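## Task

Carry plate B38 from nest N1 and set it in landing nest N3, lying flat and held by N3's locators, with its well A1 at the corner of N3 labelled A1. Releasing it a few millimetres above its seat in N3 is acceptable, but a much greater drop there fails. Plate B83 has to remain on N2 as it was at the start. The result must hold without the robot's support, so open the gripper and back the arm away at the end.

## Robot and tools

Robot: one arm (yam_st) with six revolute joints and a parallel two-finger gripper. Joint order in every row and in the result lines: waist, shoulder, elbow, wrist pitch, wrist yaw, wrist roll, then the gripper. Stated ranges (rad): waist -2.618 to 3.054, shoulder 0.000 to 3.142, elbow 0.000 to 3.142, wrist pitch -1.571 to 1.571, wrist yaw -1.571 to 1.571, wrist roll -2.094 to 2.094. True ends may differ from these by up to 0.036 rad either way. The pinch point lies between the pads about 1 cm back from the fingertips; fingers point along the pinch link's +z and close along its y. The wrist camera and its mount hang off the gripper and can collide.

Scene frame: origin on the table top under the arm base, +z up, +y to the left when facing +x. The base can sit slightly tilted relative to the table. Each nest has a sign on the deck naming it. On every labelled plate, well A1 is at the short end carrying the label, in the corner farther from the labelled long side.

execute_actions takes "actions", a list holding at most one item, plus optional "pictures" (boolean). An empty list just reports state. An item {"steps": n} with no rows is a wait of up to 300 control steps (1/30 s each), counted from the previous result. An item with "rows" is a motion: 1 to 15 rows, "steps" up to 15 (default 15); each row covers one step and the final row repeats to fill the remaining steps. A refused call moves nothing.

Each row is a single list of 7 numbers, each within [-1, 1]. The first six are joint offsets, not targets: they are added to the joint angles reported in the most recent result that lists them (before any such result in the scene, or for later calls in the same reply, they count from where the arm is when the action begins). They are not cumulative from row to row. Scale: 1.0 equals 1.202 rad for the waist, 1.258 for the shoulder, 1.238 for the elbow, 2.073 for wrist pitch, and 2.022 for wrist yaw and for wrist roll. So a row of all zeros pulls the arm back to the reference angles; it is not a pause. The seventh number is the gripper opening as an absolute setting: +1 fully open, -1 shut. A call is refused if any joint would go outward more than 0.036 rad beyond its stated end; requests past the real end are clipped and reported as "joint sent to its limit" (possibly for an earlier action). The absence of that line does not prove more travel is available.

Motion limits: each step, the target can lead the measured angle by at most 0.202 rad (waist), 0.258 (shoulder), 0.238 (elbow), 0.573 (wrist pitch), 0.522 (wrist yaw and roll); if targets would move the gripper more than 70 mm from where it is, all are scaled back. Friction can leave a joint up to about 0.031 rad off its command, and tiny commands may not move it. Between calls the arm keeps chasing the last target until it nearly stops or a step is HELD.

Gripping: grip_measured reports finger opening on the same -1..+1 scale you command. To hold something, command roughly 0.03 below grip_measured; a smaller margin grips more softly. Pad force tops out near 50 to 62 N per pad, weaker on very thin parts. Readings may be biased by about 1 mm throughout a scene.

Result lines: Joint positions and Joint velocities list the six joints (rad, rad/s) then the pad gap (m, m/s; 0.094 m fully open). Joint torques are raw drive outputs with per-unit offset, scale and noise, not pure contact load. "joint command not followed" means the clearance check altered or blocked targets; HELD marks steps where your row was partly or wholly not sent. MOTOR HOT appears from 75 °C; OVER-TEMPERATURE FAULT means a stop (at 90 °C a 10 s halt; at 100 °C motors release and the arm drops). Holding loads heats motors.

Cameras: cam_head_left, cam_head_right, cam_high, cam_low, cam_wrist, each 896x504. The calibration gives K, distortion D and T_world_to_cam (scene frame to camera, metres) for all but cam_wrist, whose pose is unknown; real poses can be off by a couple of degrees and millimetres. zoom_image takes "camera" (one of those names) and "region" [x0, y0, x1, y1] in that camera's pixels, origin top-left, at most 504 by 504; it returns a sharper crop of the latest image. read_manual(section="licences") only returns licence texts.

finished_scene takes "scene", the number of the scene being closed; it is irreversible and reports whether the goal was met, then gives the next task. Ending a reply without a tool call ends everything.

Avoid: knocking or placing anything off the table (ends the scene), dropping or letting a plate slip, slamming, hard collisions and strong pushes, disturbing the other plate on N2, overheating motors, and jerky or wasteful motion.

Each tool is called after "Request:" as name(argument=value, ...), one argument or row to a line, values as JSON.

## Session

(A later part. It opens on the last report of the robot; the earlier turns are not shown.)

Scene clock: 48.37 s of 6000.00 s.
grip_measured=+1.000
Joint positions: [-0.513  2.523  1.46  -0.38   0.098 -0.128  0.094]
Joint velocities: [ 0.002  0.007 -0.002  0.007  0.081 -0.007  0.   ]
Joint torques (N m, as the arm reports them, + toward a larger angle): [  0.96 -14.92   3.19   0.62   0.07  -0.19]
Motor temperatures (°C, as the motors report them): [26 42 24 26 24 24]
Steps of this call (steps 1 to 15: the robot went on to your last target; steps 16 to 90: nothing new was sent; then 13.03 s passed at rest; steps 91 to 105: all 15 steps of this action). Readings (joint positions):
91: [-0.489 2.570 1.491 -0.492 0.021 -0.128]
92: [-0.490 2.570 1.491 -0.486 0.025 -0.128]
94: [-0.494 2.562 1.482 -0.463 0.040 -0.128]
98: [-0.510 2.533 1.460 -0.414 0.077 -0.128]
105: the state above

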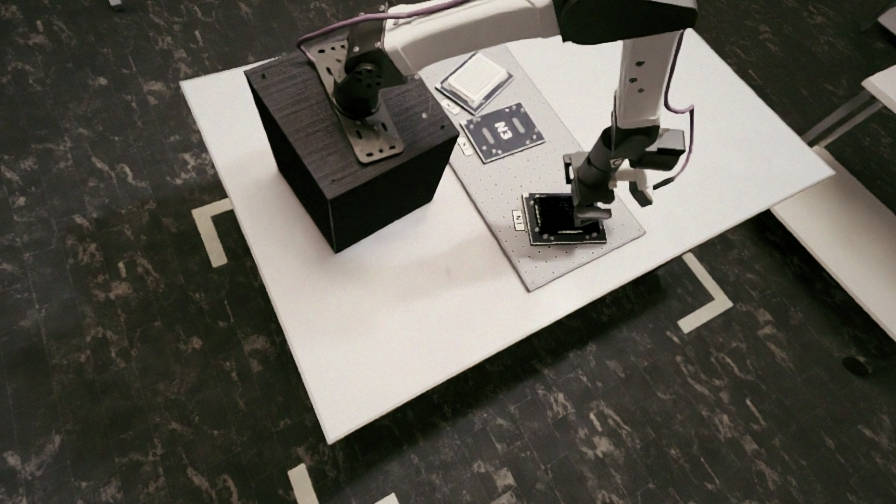

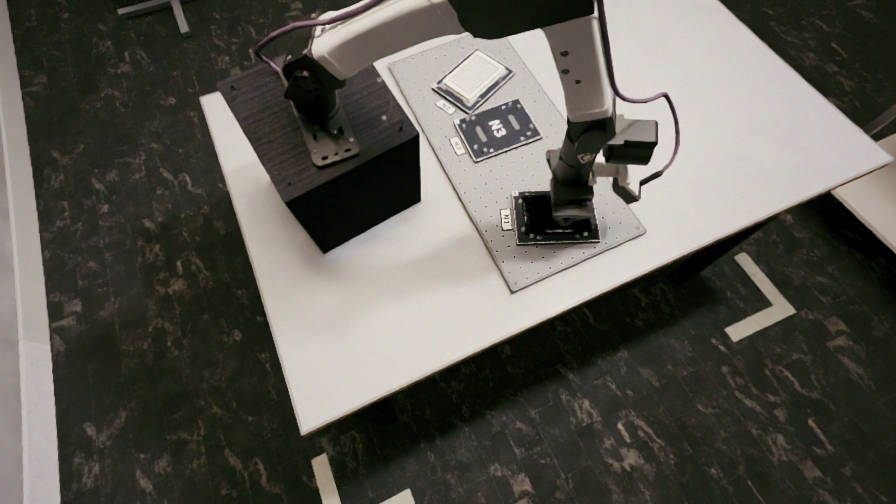

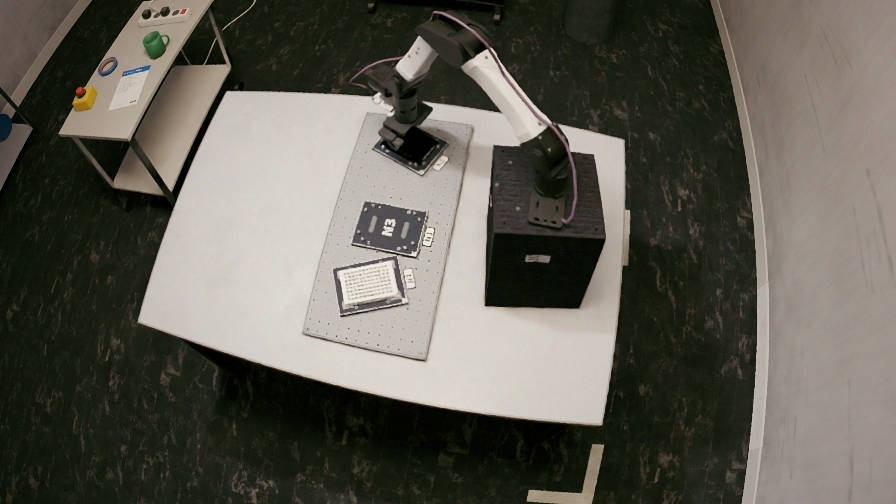

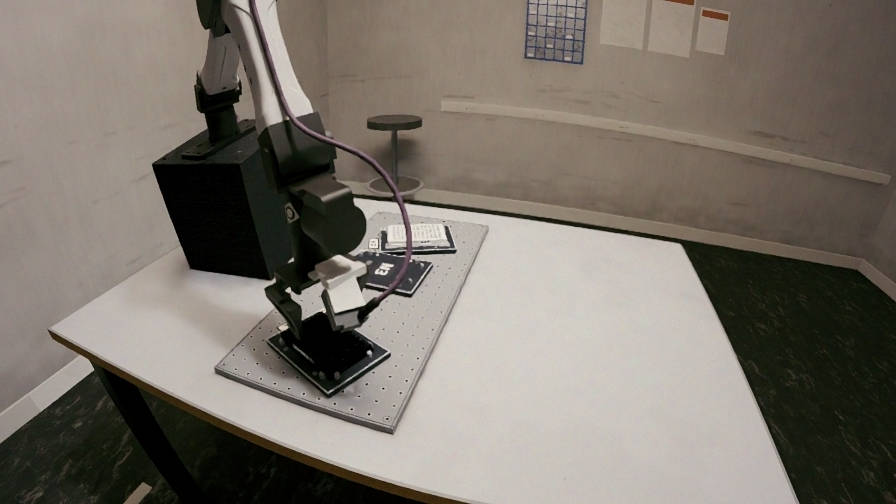

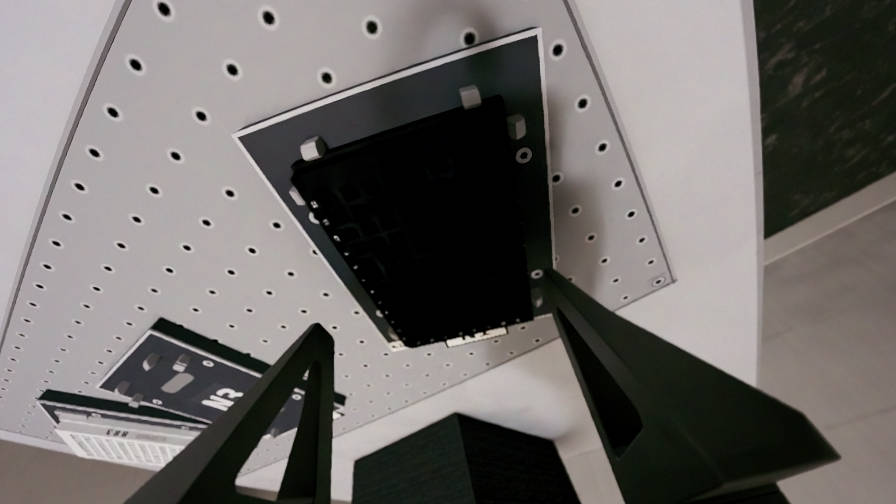

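Request:
execute_actions(
  actions=[
    {"rows":[[0,0.02,0.012,0.01,0.01,-0.005,1],[0,0.02,0.012,0.01,0.01,-0.005,1],[0,0.04,0.025,0.02,0.01,-0.01,1],[0,0.04,0.025,0.02,0.01,-0.01,1],[0,0.06,0.036,0.034,0.01,-0.012,1]],"steps":15},
  ],
)

Request:
zoom_image(
  camera="cam_high",
  region=[340, 60, 500, 200],
)

Request:
zoom_image(
  camera="cam_low",
  region=[220, 200, 440, 410],
)

Scene clock: 52.67 s of 6000.00 s.
grip_measured=+1.000
Joint positions: [-0.513  2.585  1.487 -0.324  0.11  -0.142  0.094]
Joint velocities: [-0.007 -0.007 -0.007  0.125 -0.022 -0.037  0.   ]
Joint torques (N m, as the arm reports them, + toward a larger angle): [  1.09 -12.4    5.72   0.65   0.    -0.2 ]
Motor temperatures (°C, as the motors report them): [26 43 24 26 24 24]
Steps of this call (steps 1 to 15: the robot went on to your last target; steps 16 to 90: nothing new was sent; then 0.80 s passed at rest; steps 91 to 105: all 15 steps of this action). Readings (joint positions):
91: [-0.513 2.523 1.460 -0.374 0.104 -0.128]
92: [-0.513 2.523 1.460 -0.373 0.105 -0.128]
94: [-0.513 2.533 1.468 -0.365 0.108 -0.132]
98: [-0.513 2.572 1.487 -0.333 0.110 -0.138]
105: the state above

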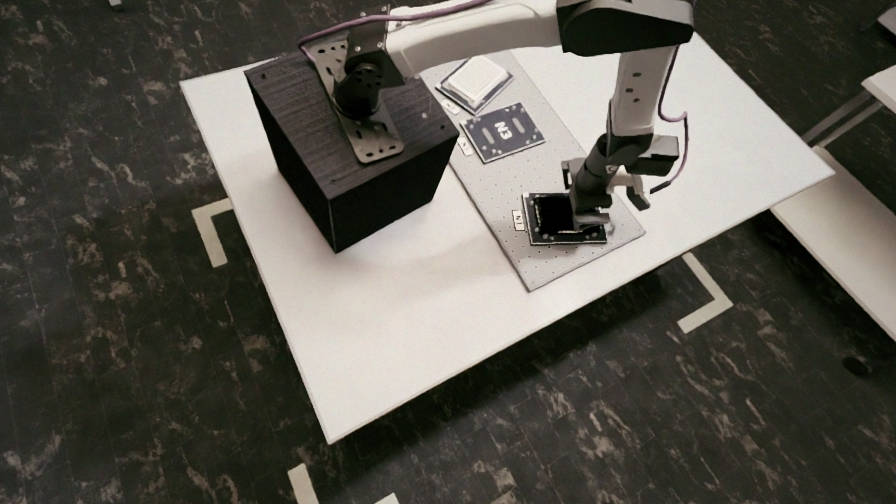

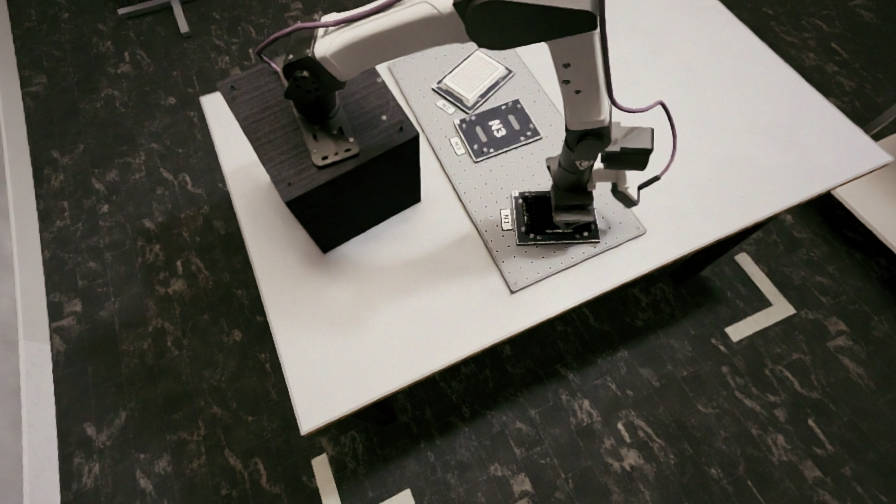

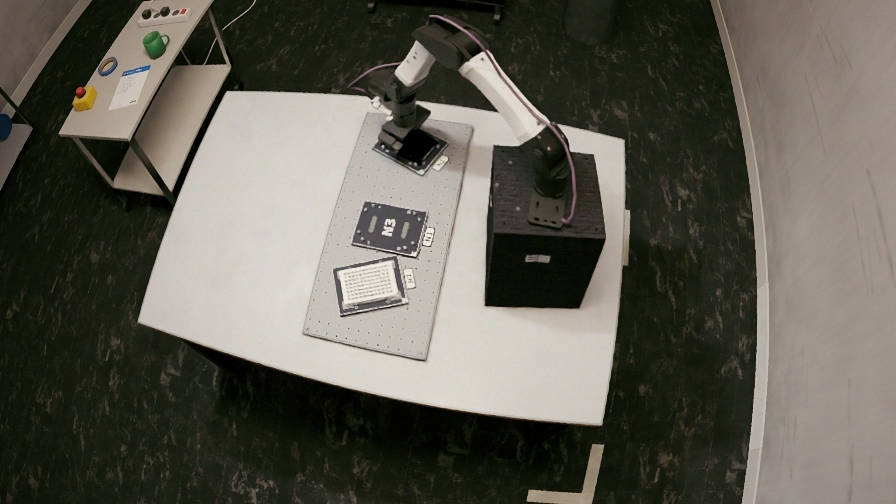

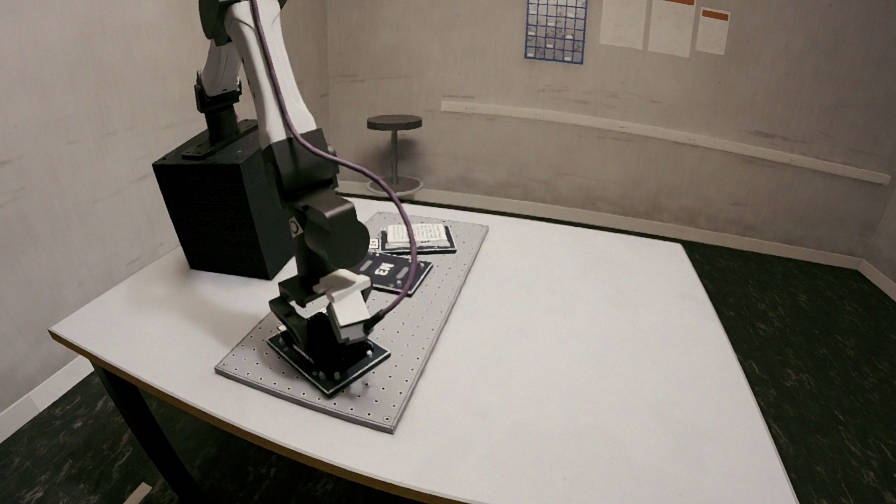

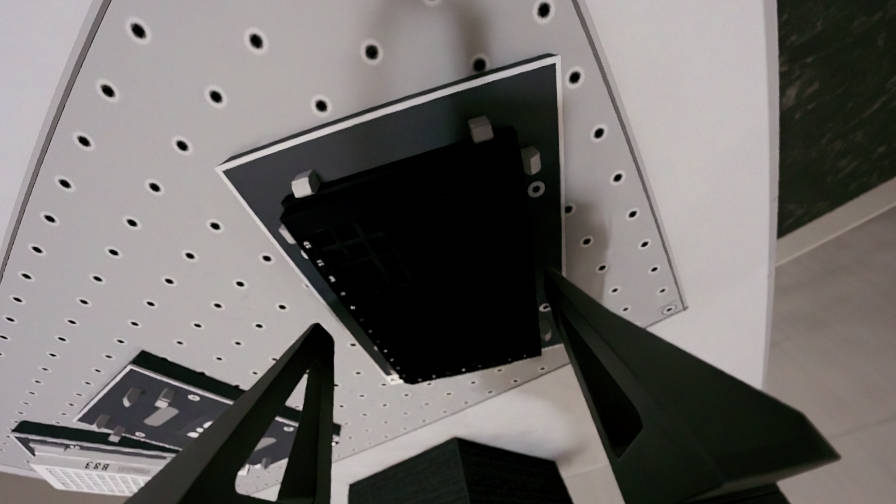

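Region (340, 60, 500, 200) of cam_high's 896x504 image, scaled by 3.150, with more detail than that image has; it fills the top 441 rows of this view, and the rest is white.

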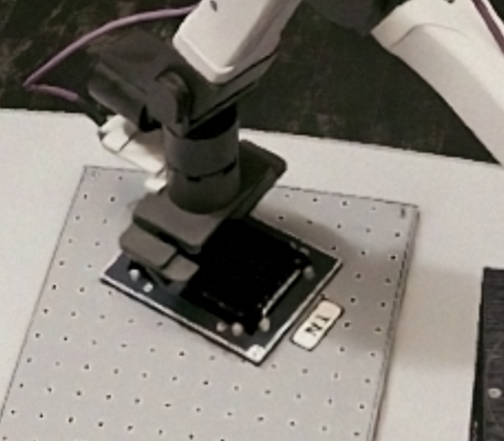

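Region (220, 200, 440, 410) of cam_low's 896x504 image, scaled by 2.291, with more detail than that image has; it fills the top 481 rows of this view, and the rest is white.

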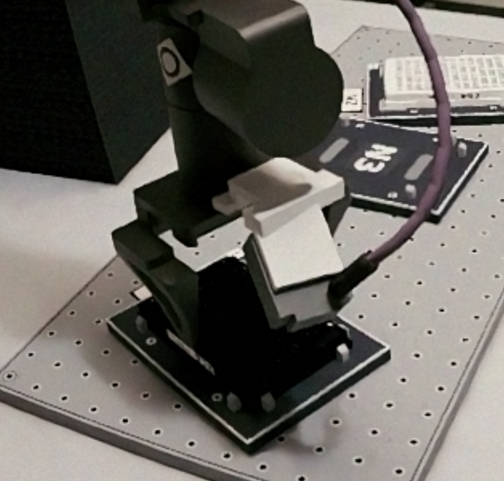

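Request:
execute_actions(
  actions=[
    {"rows":[[-0.004,0.02,0.01,0.004,0,0,1],[-0.004,0.02,0.01,0.004,0,0,1],[-0.004,0.035,0.02,0.008,0,0,1],[-0.004,0.035,0.02,0.008,0,0,1],[-0.004,0.048,0.028,0.012,0,0,1]],"steps":14},
  ],
)

Request:
zoom_image(
  camera="cam_wrist",
  region=[220, 100, 700, 450],
)

Request:
zoom_image(
  camera="cam_low",
  region=[220, 200, 440, 410],
)

Scene clock: 54.97 s of 6000.00 s.
grip_measured=+1.000
Joint positions: [-0.513  2.629  1.504 -0.308  0.112 -0.143  0.094]
Joint velocities: [-0.017 -0.017  0.002  0.051  0.022 -0.022  0.   ]
Joint torques (N m, as the arm reports them, + toward a larger angle): [  0.71 -12.35   5.62   0.62  -0.1   -0.08]
Motor temperatures (°C, as the motors report them): [26 43 24 27 24 24]
Steps of this call (steps 1 to 15: the robot went on to your last target; steps 16 to 55: nothing new was sent; steps 56 to 69: all 14 steps of this action). Readings (joint positions):
56: [-0.513 2.585 1.487 -0.319 0.111 -0.143]
57: [-0.513 2.585 1.487 -0.319 0.111 -0.143]
59: [-0.513 2.592 1.492 -0.318 0.111 -0.143]
63: [-0.513 2.620 1.504 -0.309 0.111 -0.143]
69: the state above

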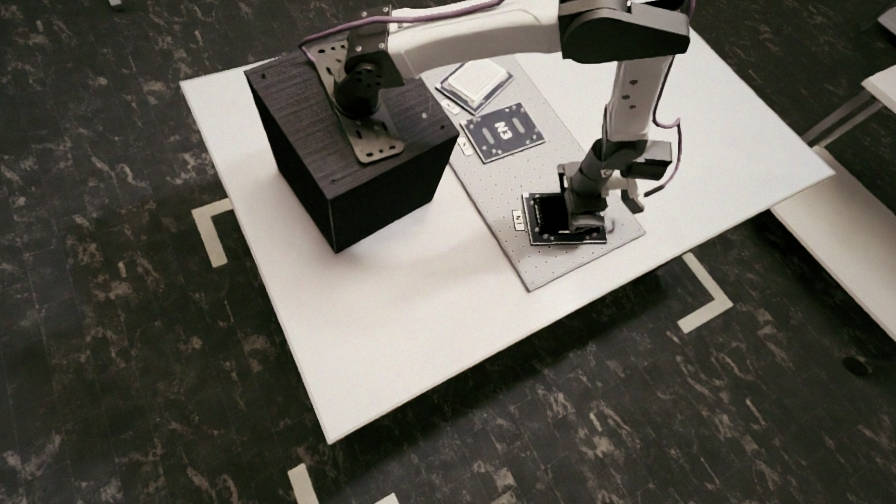

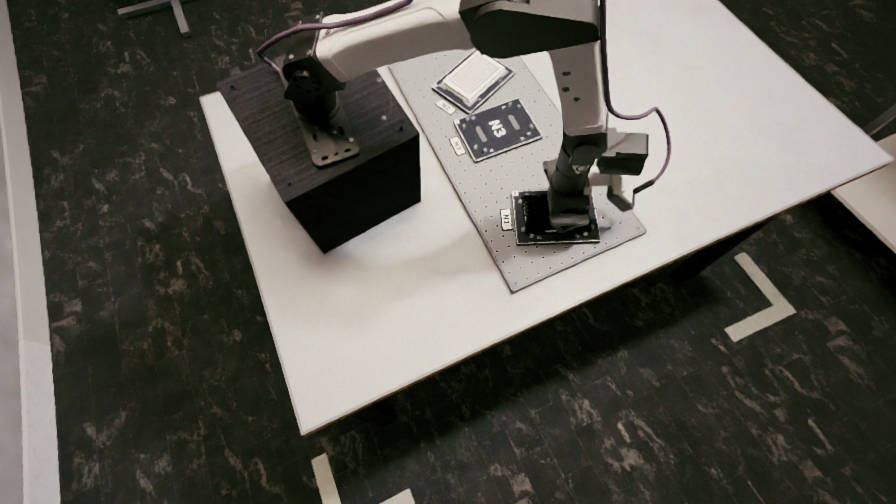

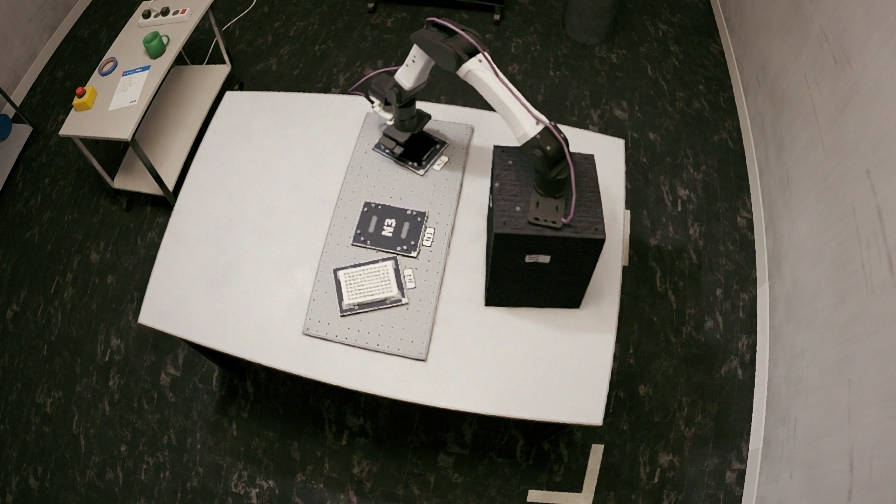

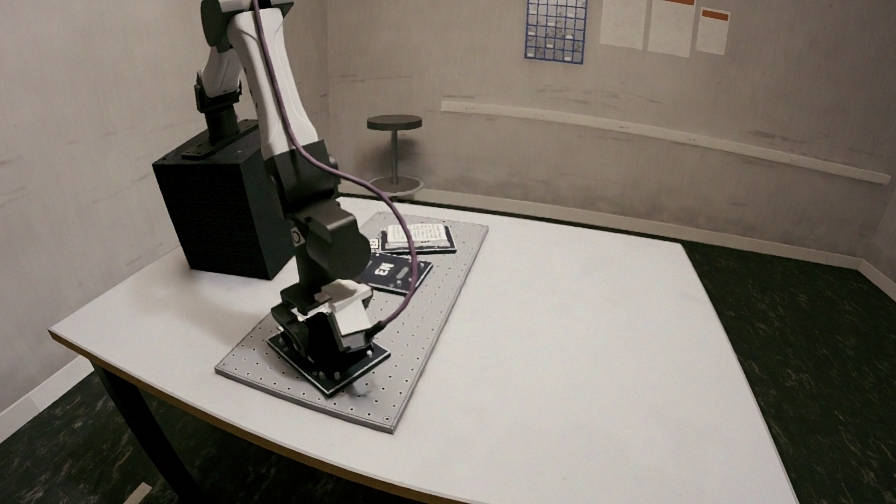

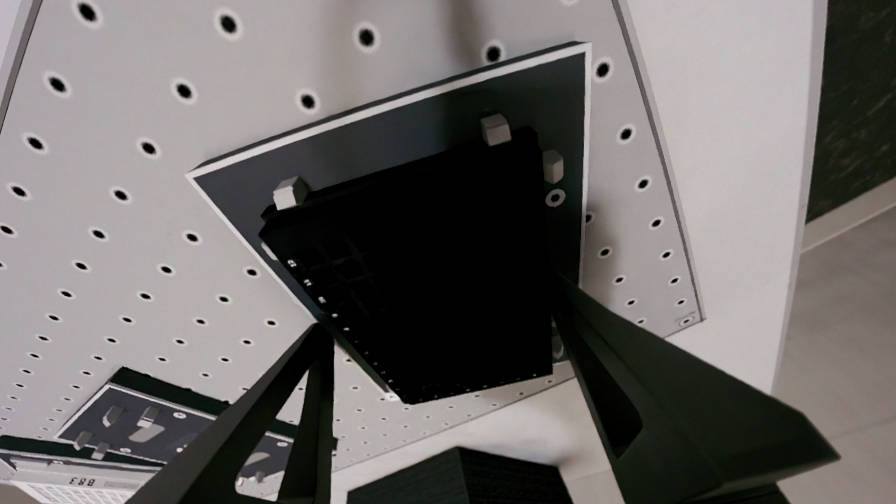

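Region (220, 100, 700, 450) of cam_wrist's 896x504 image, scaled by 1.050, with more detail than that image has; it fills the top 368 rows of this view, and the rest is white.

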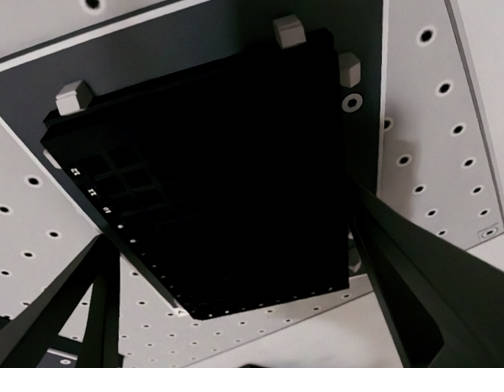

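Region (220, 200, 440, 410) of cam_low's 896x504 image, scaled by 2.291, with more detail than that image has; it fills the top 481 rows of this view, and the rest is white.

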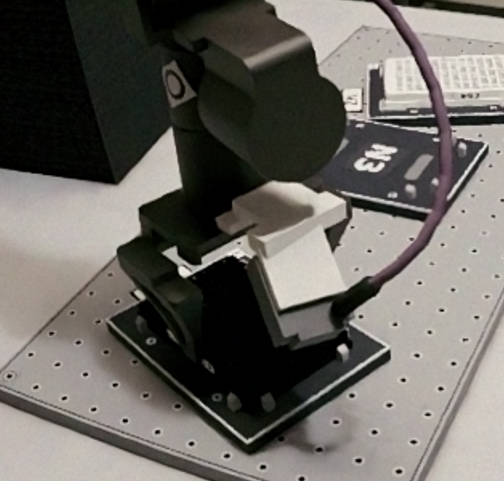

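Request:
execute_actions(
  actions=[
    {"rows":[[0,0.01,0,0,0.012,0,1],[0,0.01,0,0,0.012,0,1],[0,0.01,0,0,0.012,0,1],[0,0.01,0,0,0.012,0,1],[0,0.02,0.01,0.004,0.012,0,1],[0,0.02,0.01,0.004,0.012,0,1],[0,0.03,0.02,0.008,0.012,0,1]],"steps":14},
  ],
)

Request:
zoom_image(
  camera="cam_low",
  region=[220, 200, 440, 410],
)

Scene clock: 56.73 s of 6000.00 s.
grip_measured=+1.000
Joint positions: [-0.513  2.645  1.51  -0.299  0.128 -0.143  0.094]
Joint velocities: [-0.012 -0.012  0.007 -0.037 -0.037 -0.022  0.   ]
Joint torques (N m, as the arm reports them, + toward a larger angle): [  1.05 -11.7    5.56   0.62   0.04  -0.08]
Motor temperatures (°C, as the motors report them): [26 44 24 27 24 24]
Steps of this call (steps 1 to 15: the robot went on to your last target; steps 16 to 39: nothing new was sent; steps 40 to 53: all 14 steps of this action). Readings (joint positions):
40: [-0.513 2.629 1.504 -0.308 0.114 -0.143]
41: [-0.513 2.629 1.504 -0.308 0.117 -0.143]
43: [-0.513 2.629 1.504 -0.308 0.121 -0.143]
47: [-0.513 2.634 1.507 -0.306 0.126 -0.143]
53: the state above

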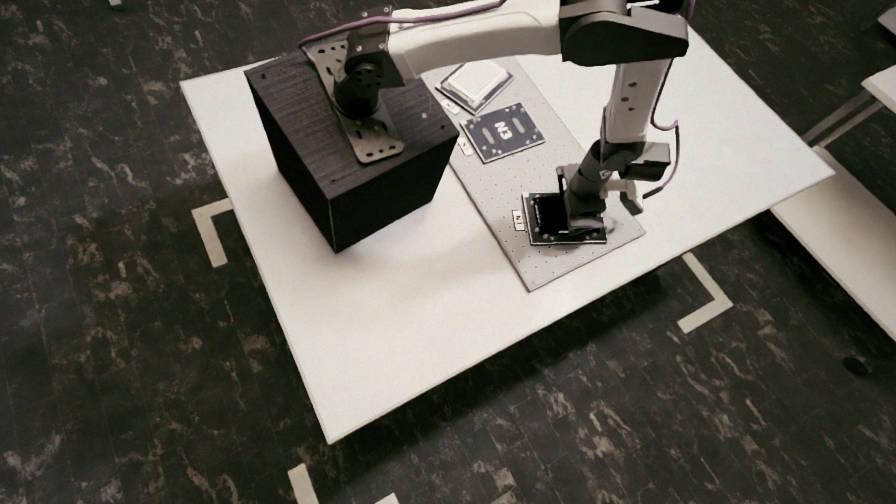

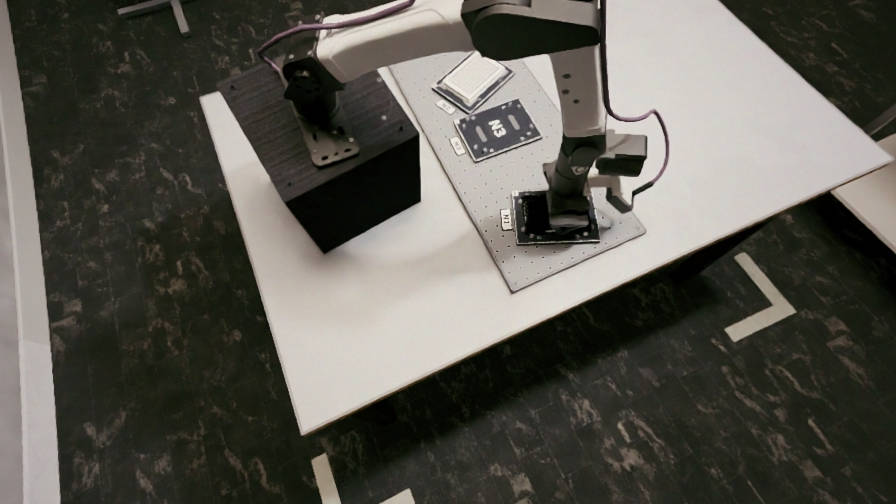

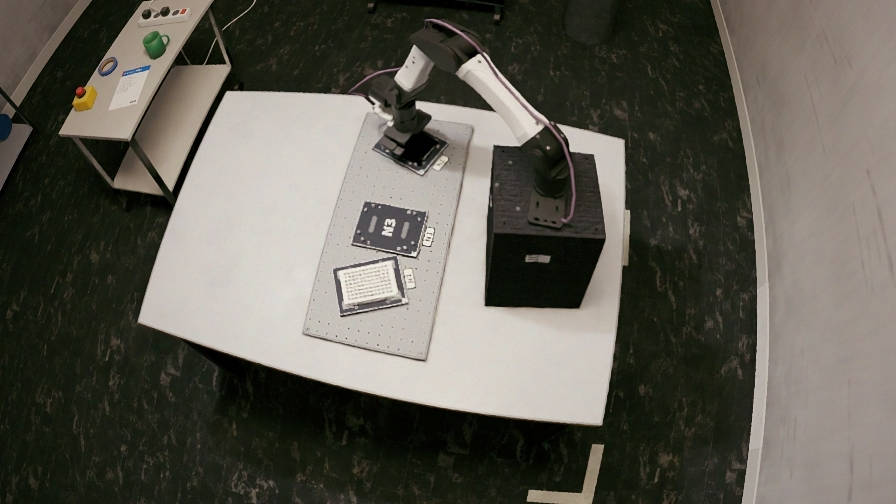

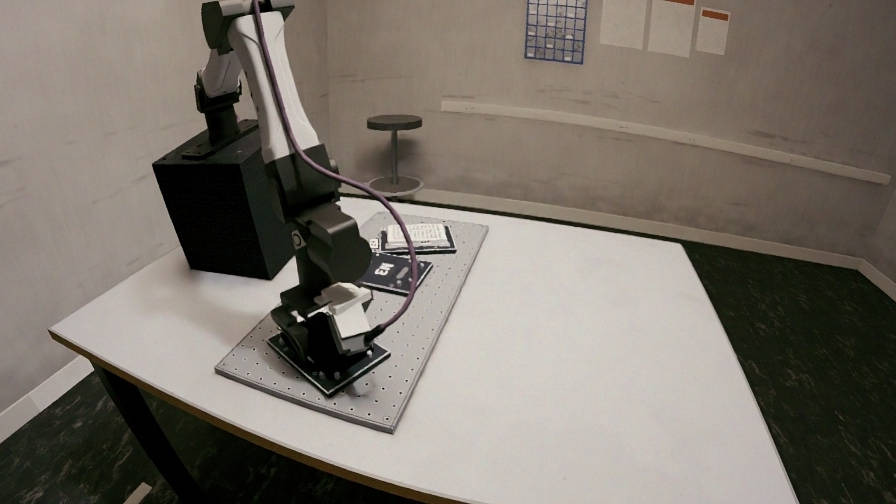

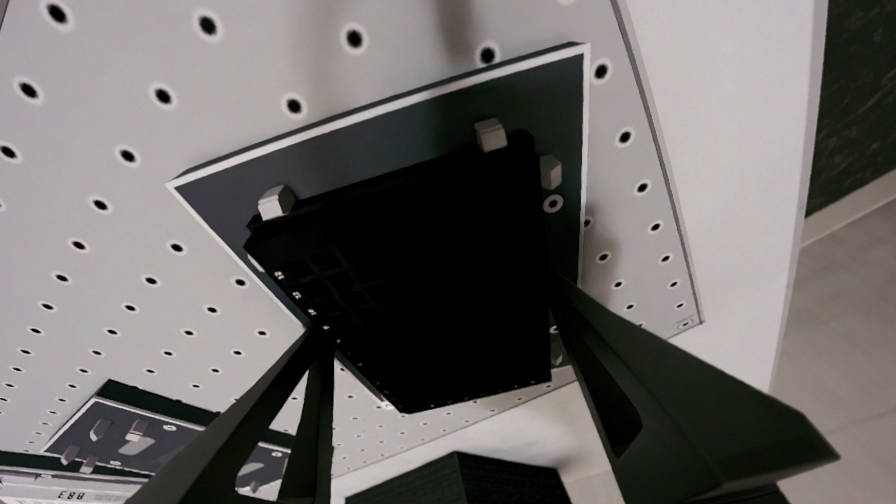

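Region (220, 200, 440, 410) of cam_low's 896x504 image, scaled by 2.291, with more detail than that image has; it fills the top 481 rows of this view, and the rest is white.

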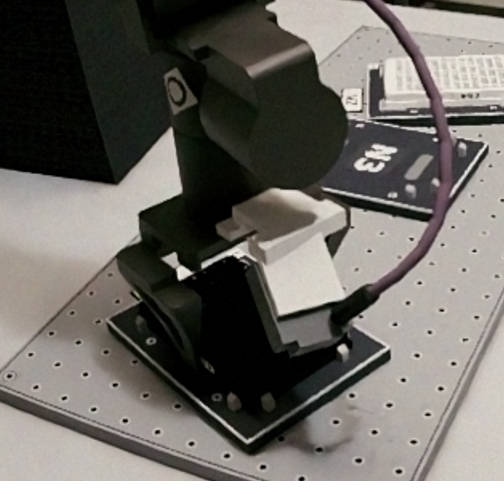

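Request:
execute_actions(
  actions=[
    {"rows":[[0,0.015,0.008,0.003,0,0,1],[0,0.015,0.008,0.003,0,0,1],[0,0.025,0.015,0.006,0,0,1],[0,0.025,0.015,0.006,0,0,1],[0,0.034,0.02,0.008,0,0,1]],"steps":12},
  ],
)

Request:
zoom_image(
  camera="cam_low",
  region=[240, 270, 400, 410],
)

Scene clock: 58.07 s of 6000.00 s.
grip_measured=+1.000
Joint positions: [-0.513  2.647  1.516 -0.305  0.127 -0.143  0.094]
Joint velocities: [-0.002 -0.017 -0.002 -0.037 -0.022 -0.037  0.   ]
Joint torques (N m, as the arm reports them, + toward a larger angle): [  1.04 -10.43   5.63   0.8   -0.06  -0.1 ]
Motor temperatures (°C, as the motors report them): [26 44 24 27 24 24]
Steps of this call (steps 1 to 15: the robot went on to your last target; steps 16 to 28: nothing new was sent; steps 29 to 40: all 12 steps of this action). Readings (joint positions):
29: [-0.513 2.645 1.510 -0.299 0.128 -0.143]
30: [-0.513 2.645 1.510 -0.299 0.128 -0.143]
32: [-0.513 2.645 1.510 -0.299 0.128 -0.143]
36: [-0.513 2.647 1.515 -0.304 0.127 -0.143]
40: the state above

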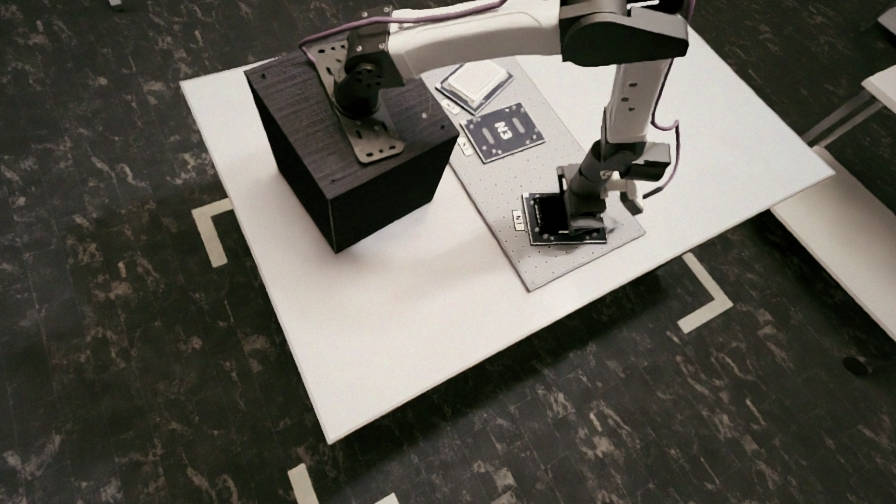

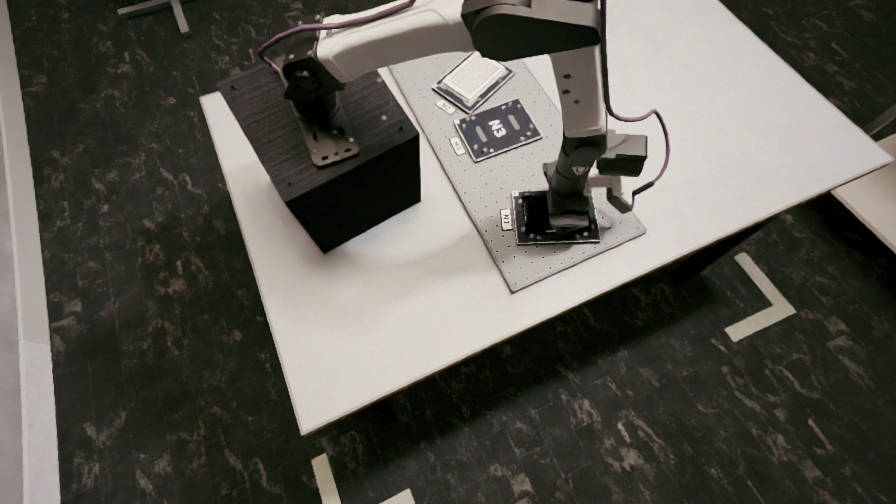

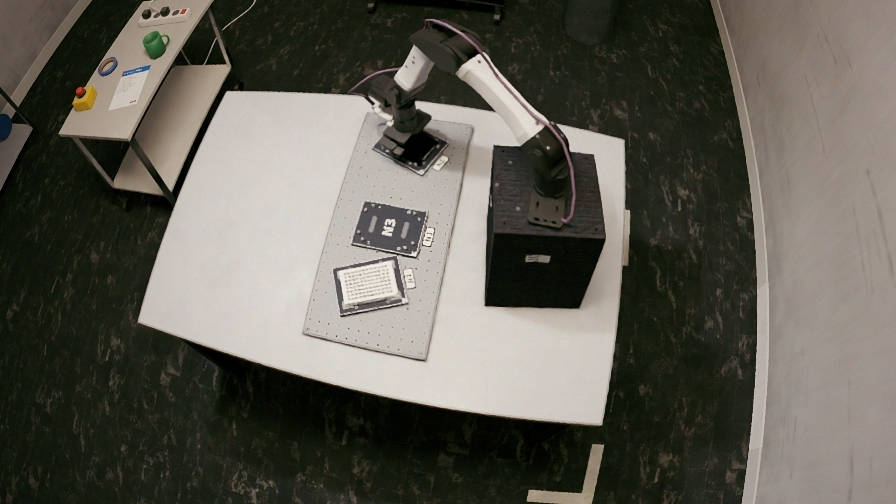

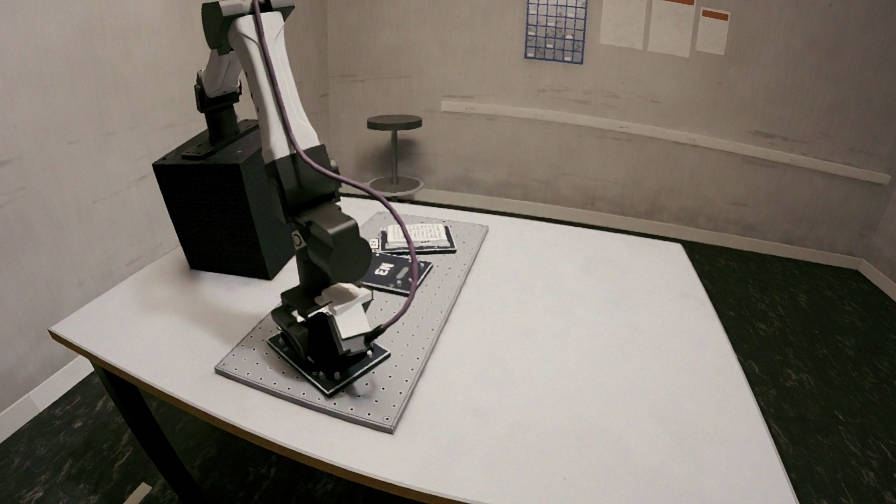

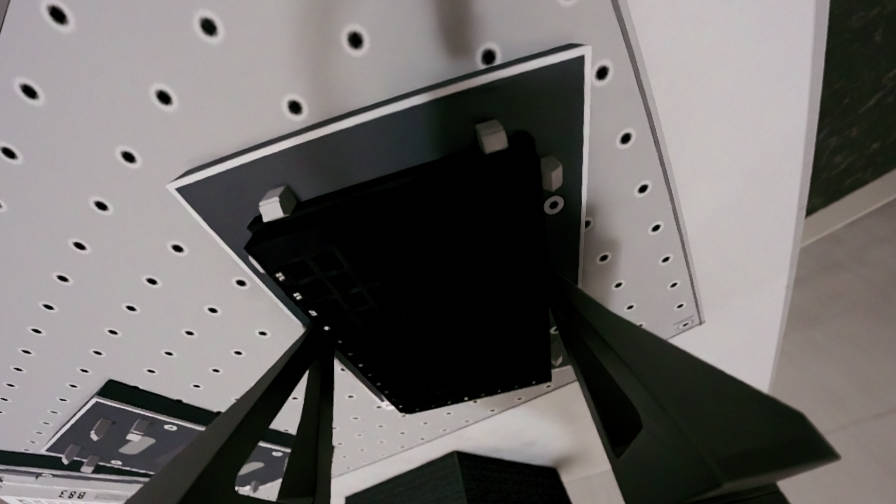

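Region (240, 270, 400, 410) of cam_low's 896x504 image, scaled by 3.150, with more detail than that image has; it fills the top 441 rows of this view, and the rest is white.

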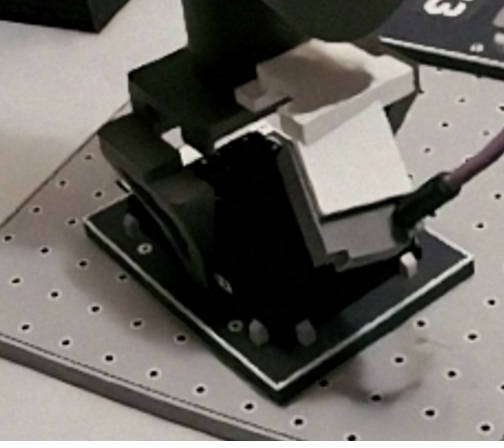

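Request:
execute_actions(
  actions=[
    {"rows":[[0,-0.005,0,0,0,0,0.93],[0,-0.005,0,0,0,0,0.9],[0,-0.005,0,0,0,0,0.87],[0,-0.005,0,0,0,0,0.84],[0,-0.005,0,0,0,0,0.81],[0,-0.005,0,0,0,0,0.78],[0,-0.005,0,0,0,0,0.75]],"steps":14},
  ],
)

Scene clock: 60.37 s of 6000.00 s.
grip_measured=+0.767
Joint positions: [-0.516  2.647  1.516 -0.304  0.137 -0.143  0.083]
Joint velocities: [ 0.002 -0.007 -0.002 -0.007 -0.022  0.007 -0.001]
Joint torques (N m, as the arm reports them, + toward a larger angle): [  1.19 -13.93   4.21   0.55  -0.18  -0.09]
Motor temperatures (°C, as the motors report them): [26 44 24 27 24 24]
Steps of this call (steps 1 to 15: the robot went on to your last target; steps 16 to 55: nothing new was sent; steps 56 to 69: all 14 steps of this action). Readings (joint positions):
56: [-0.513 2.647 1.516 -0.306 0.128 -0.143]
57: [-0.514 2.647 1.516 -0.306 0.131 -0.143]
59: [-0.515 2.647 1.516 -0.306 0.134 -0.143]
63: [-0.516 2.647 1.516 -0.304 0.137 -0.143]
69: the state above

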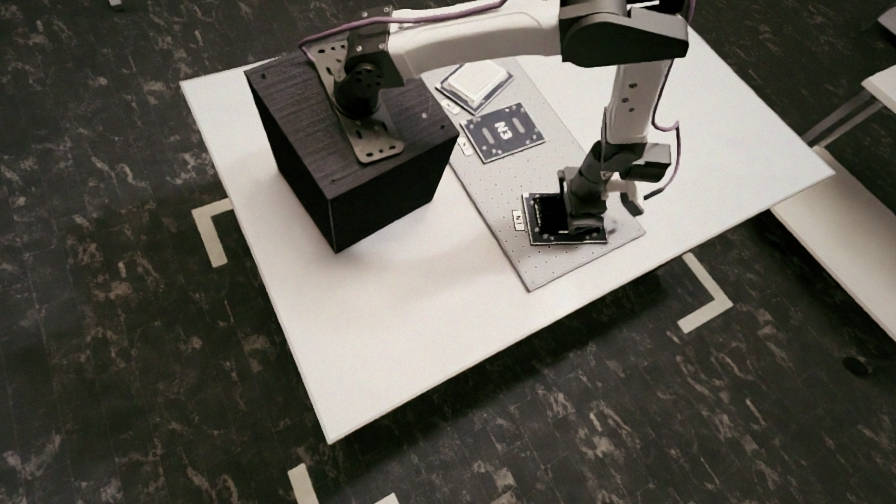

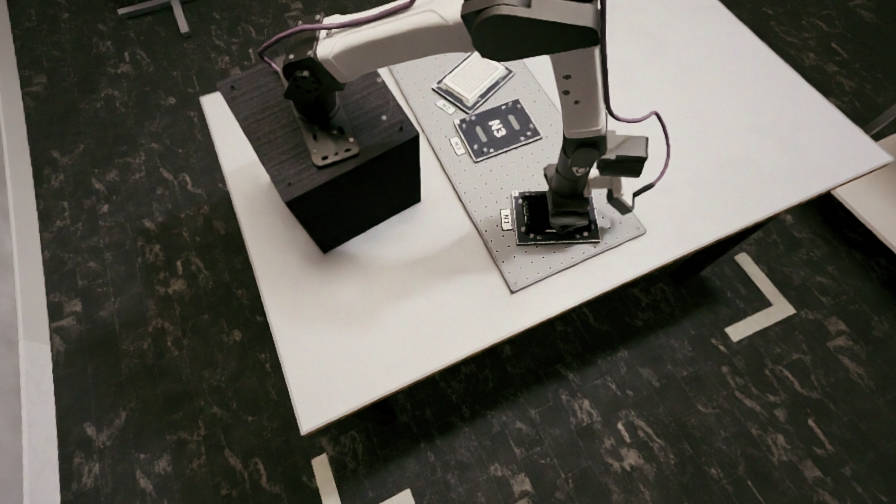

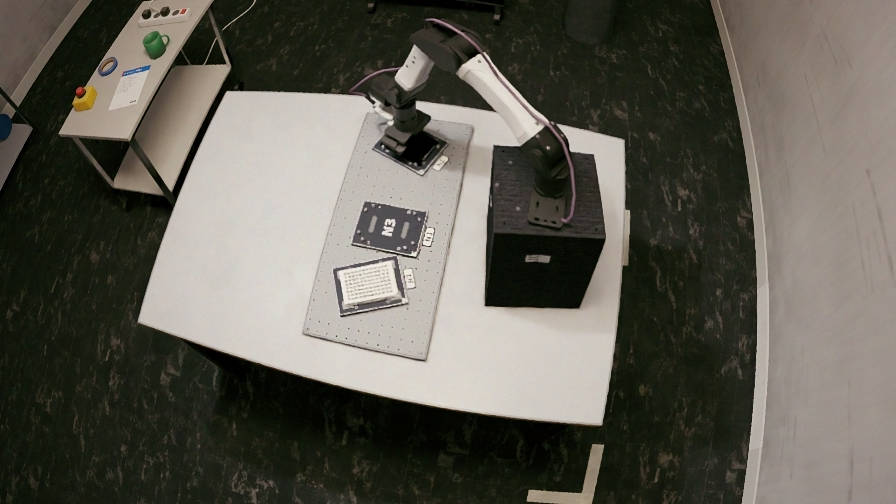

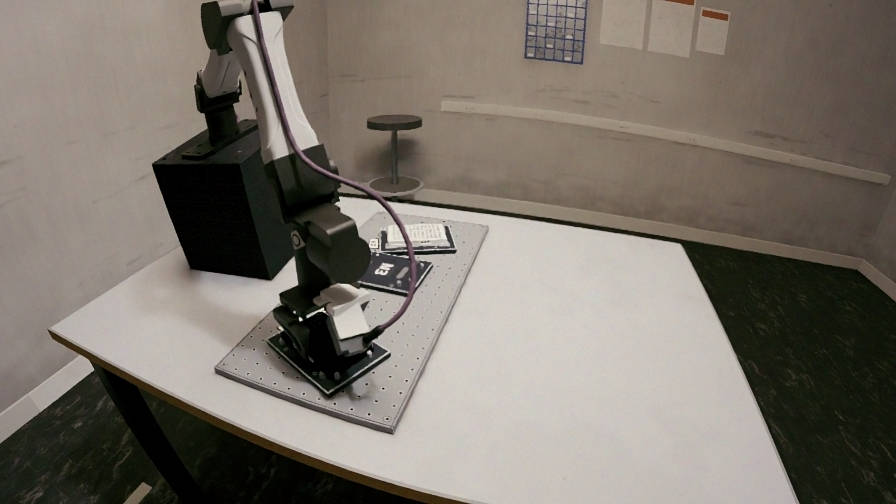

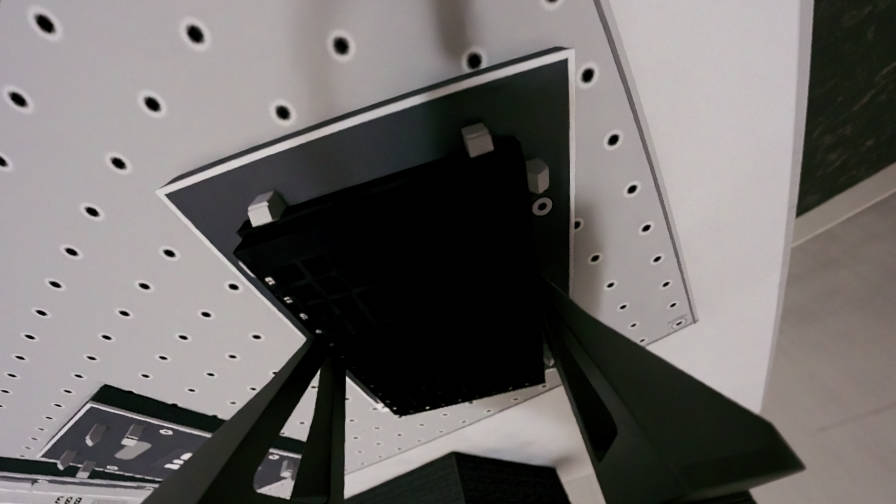

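Request:
execute_actions(
  actions=[
    {"rows":[[0,0,0,0,0,0,0.73]],"steps":8},
  ],
  pictures=false,
)

Scene clock: 61.13 s of 6000.00 s.
grip_measured=+0.758
Joint positions: [-0.516  2.647  1.516 -0.304  0.137 -0.143  0.083]
Joint velocities: [-0.012 -0.007  0.017 -0.037  0.066  0.022 -0.001]
Joint torques (N m, as the arm reports them, + toward a larger angle): [  1.07 -13.53   4.21   0.56  -0.07  -0.09]
Motor temperatures (°C, as the motors report them): [26 44 24 27 24 24]
Steps of this call (steps 1 to 15: the robot went on to your last target; steps 16 to 23: all 8 steps of this action). Readings (joint positions):
16: [-0.516 2.647 1.516 -0.304 0.137 -0.143]
17: [-0.516 2.647 1.516 -0.304 0.137 -0.143]
19: [-0.516 2.647 1.516 -0.304 0.137 -0.143]
23: the state above


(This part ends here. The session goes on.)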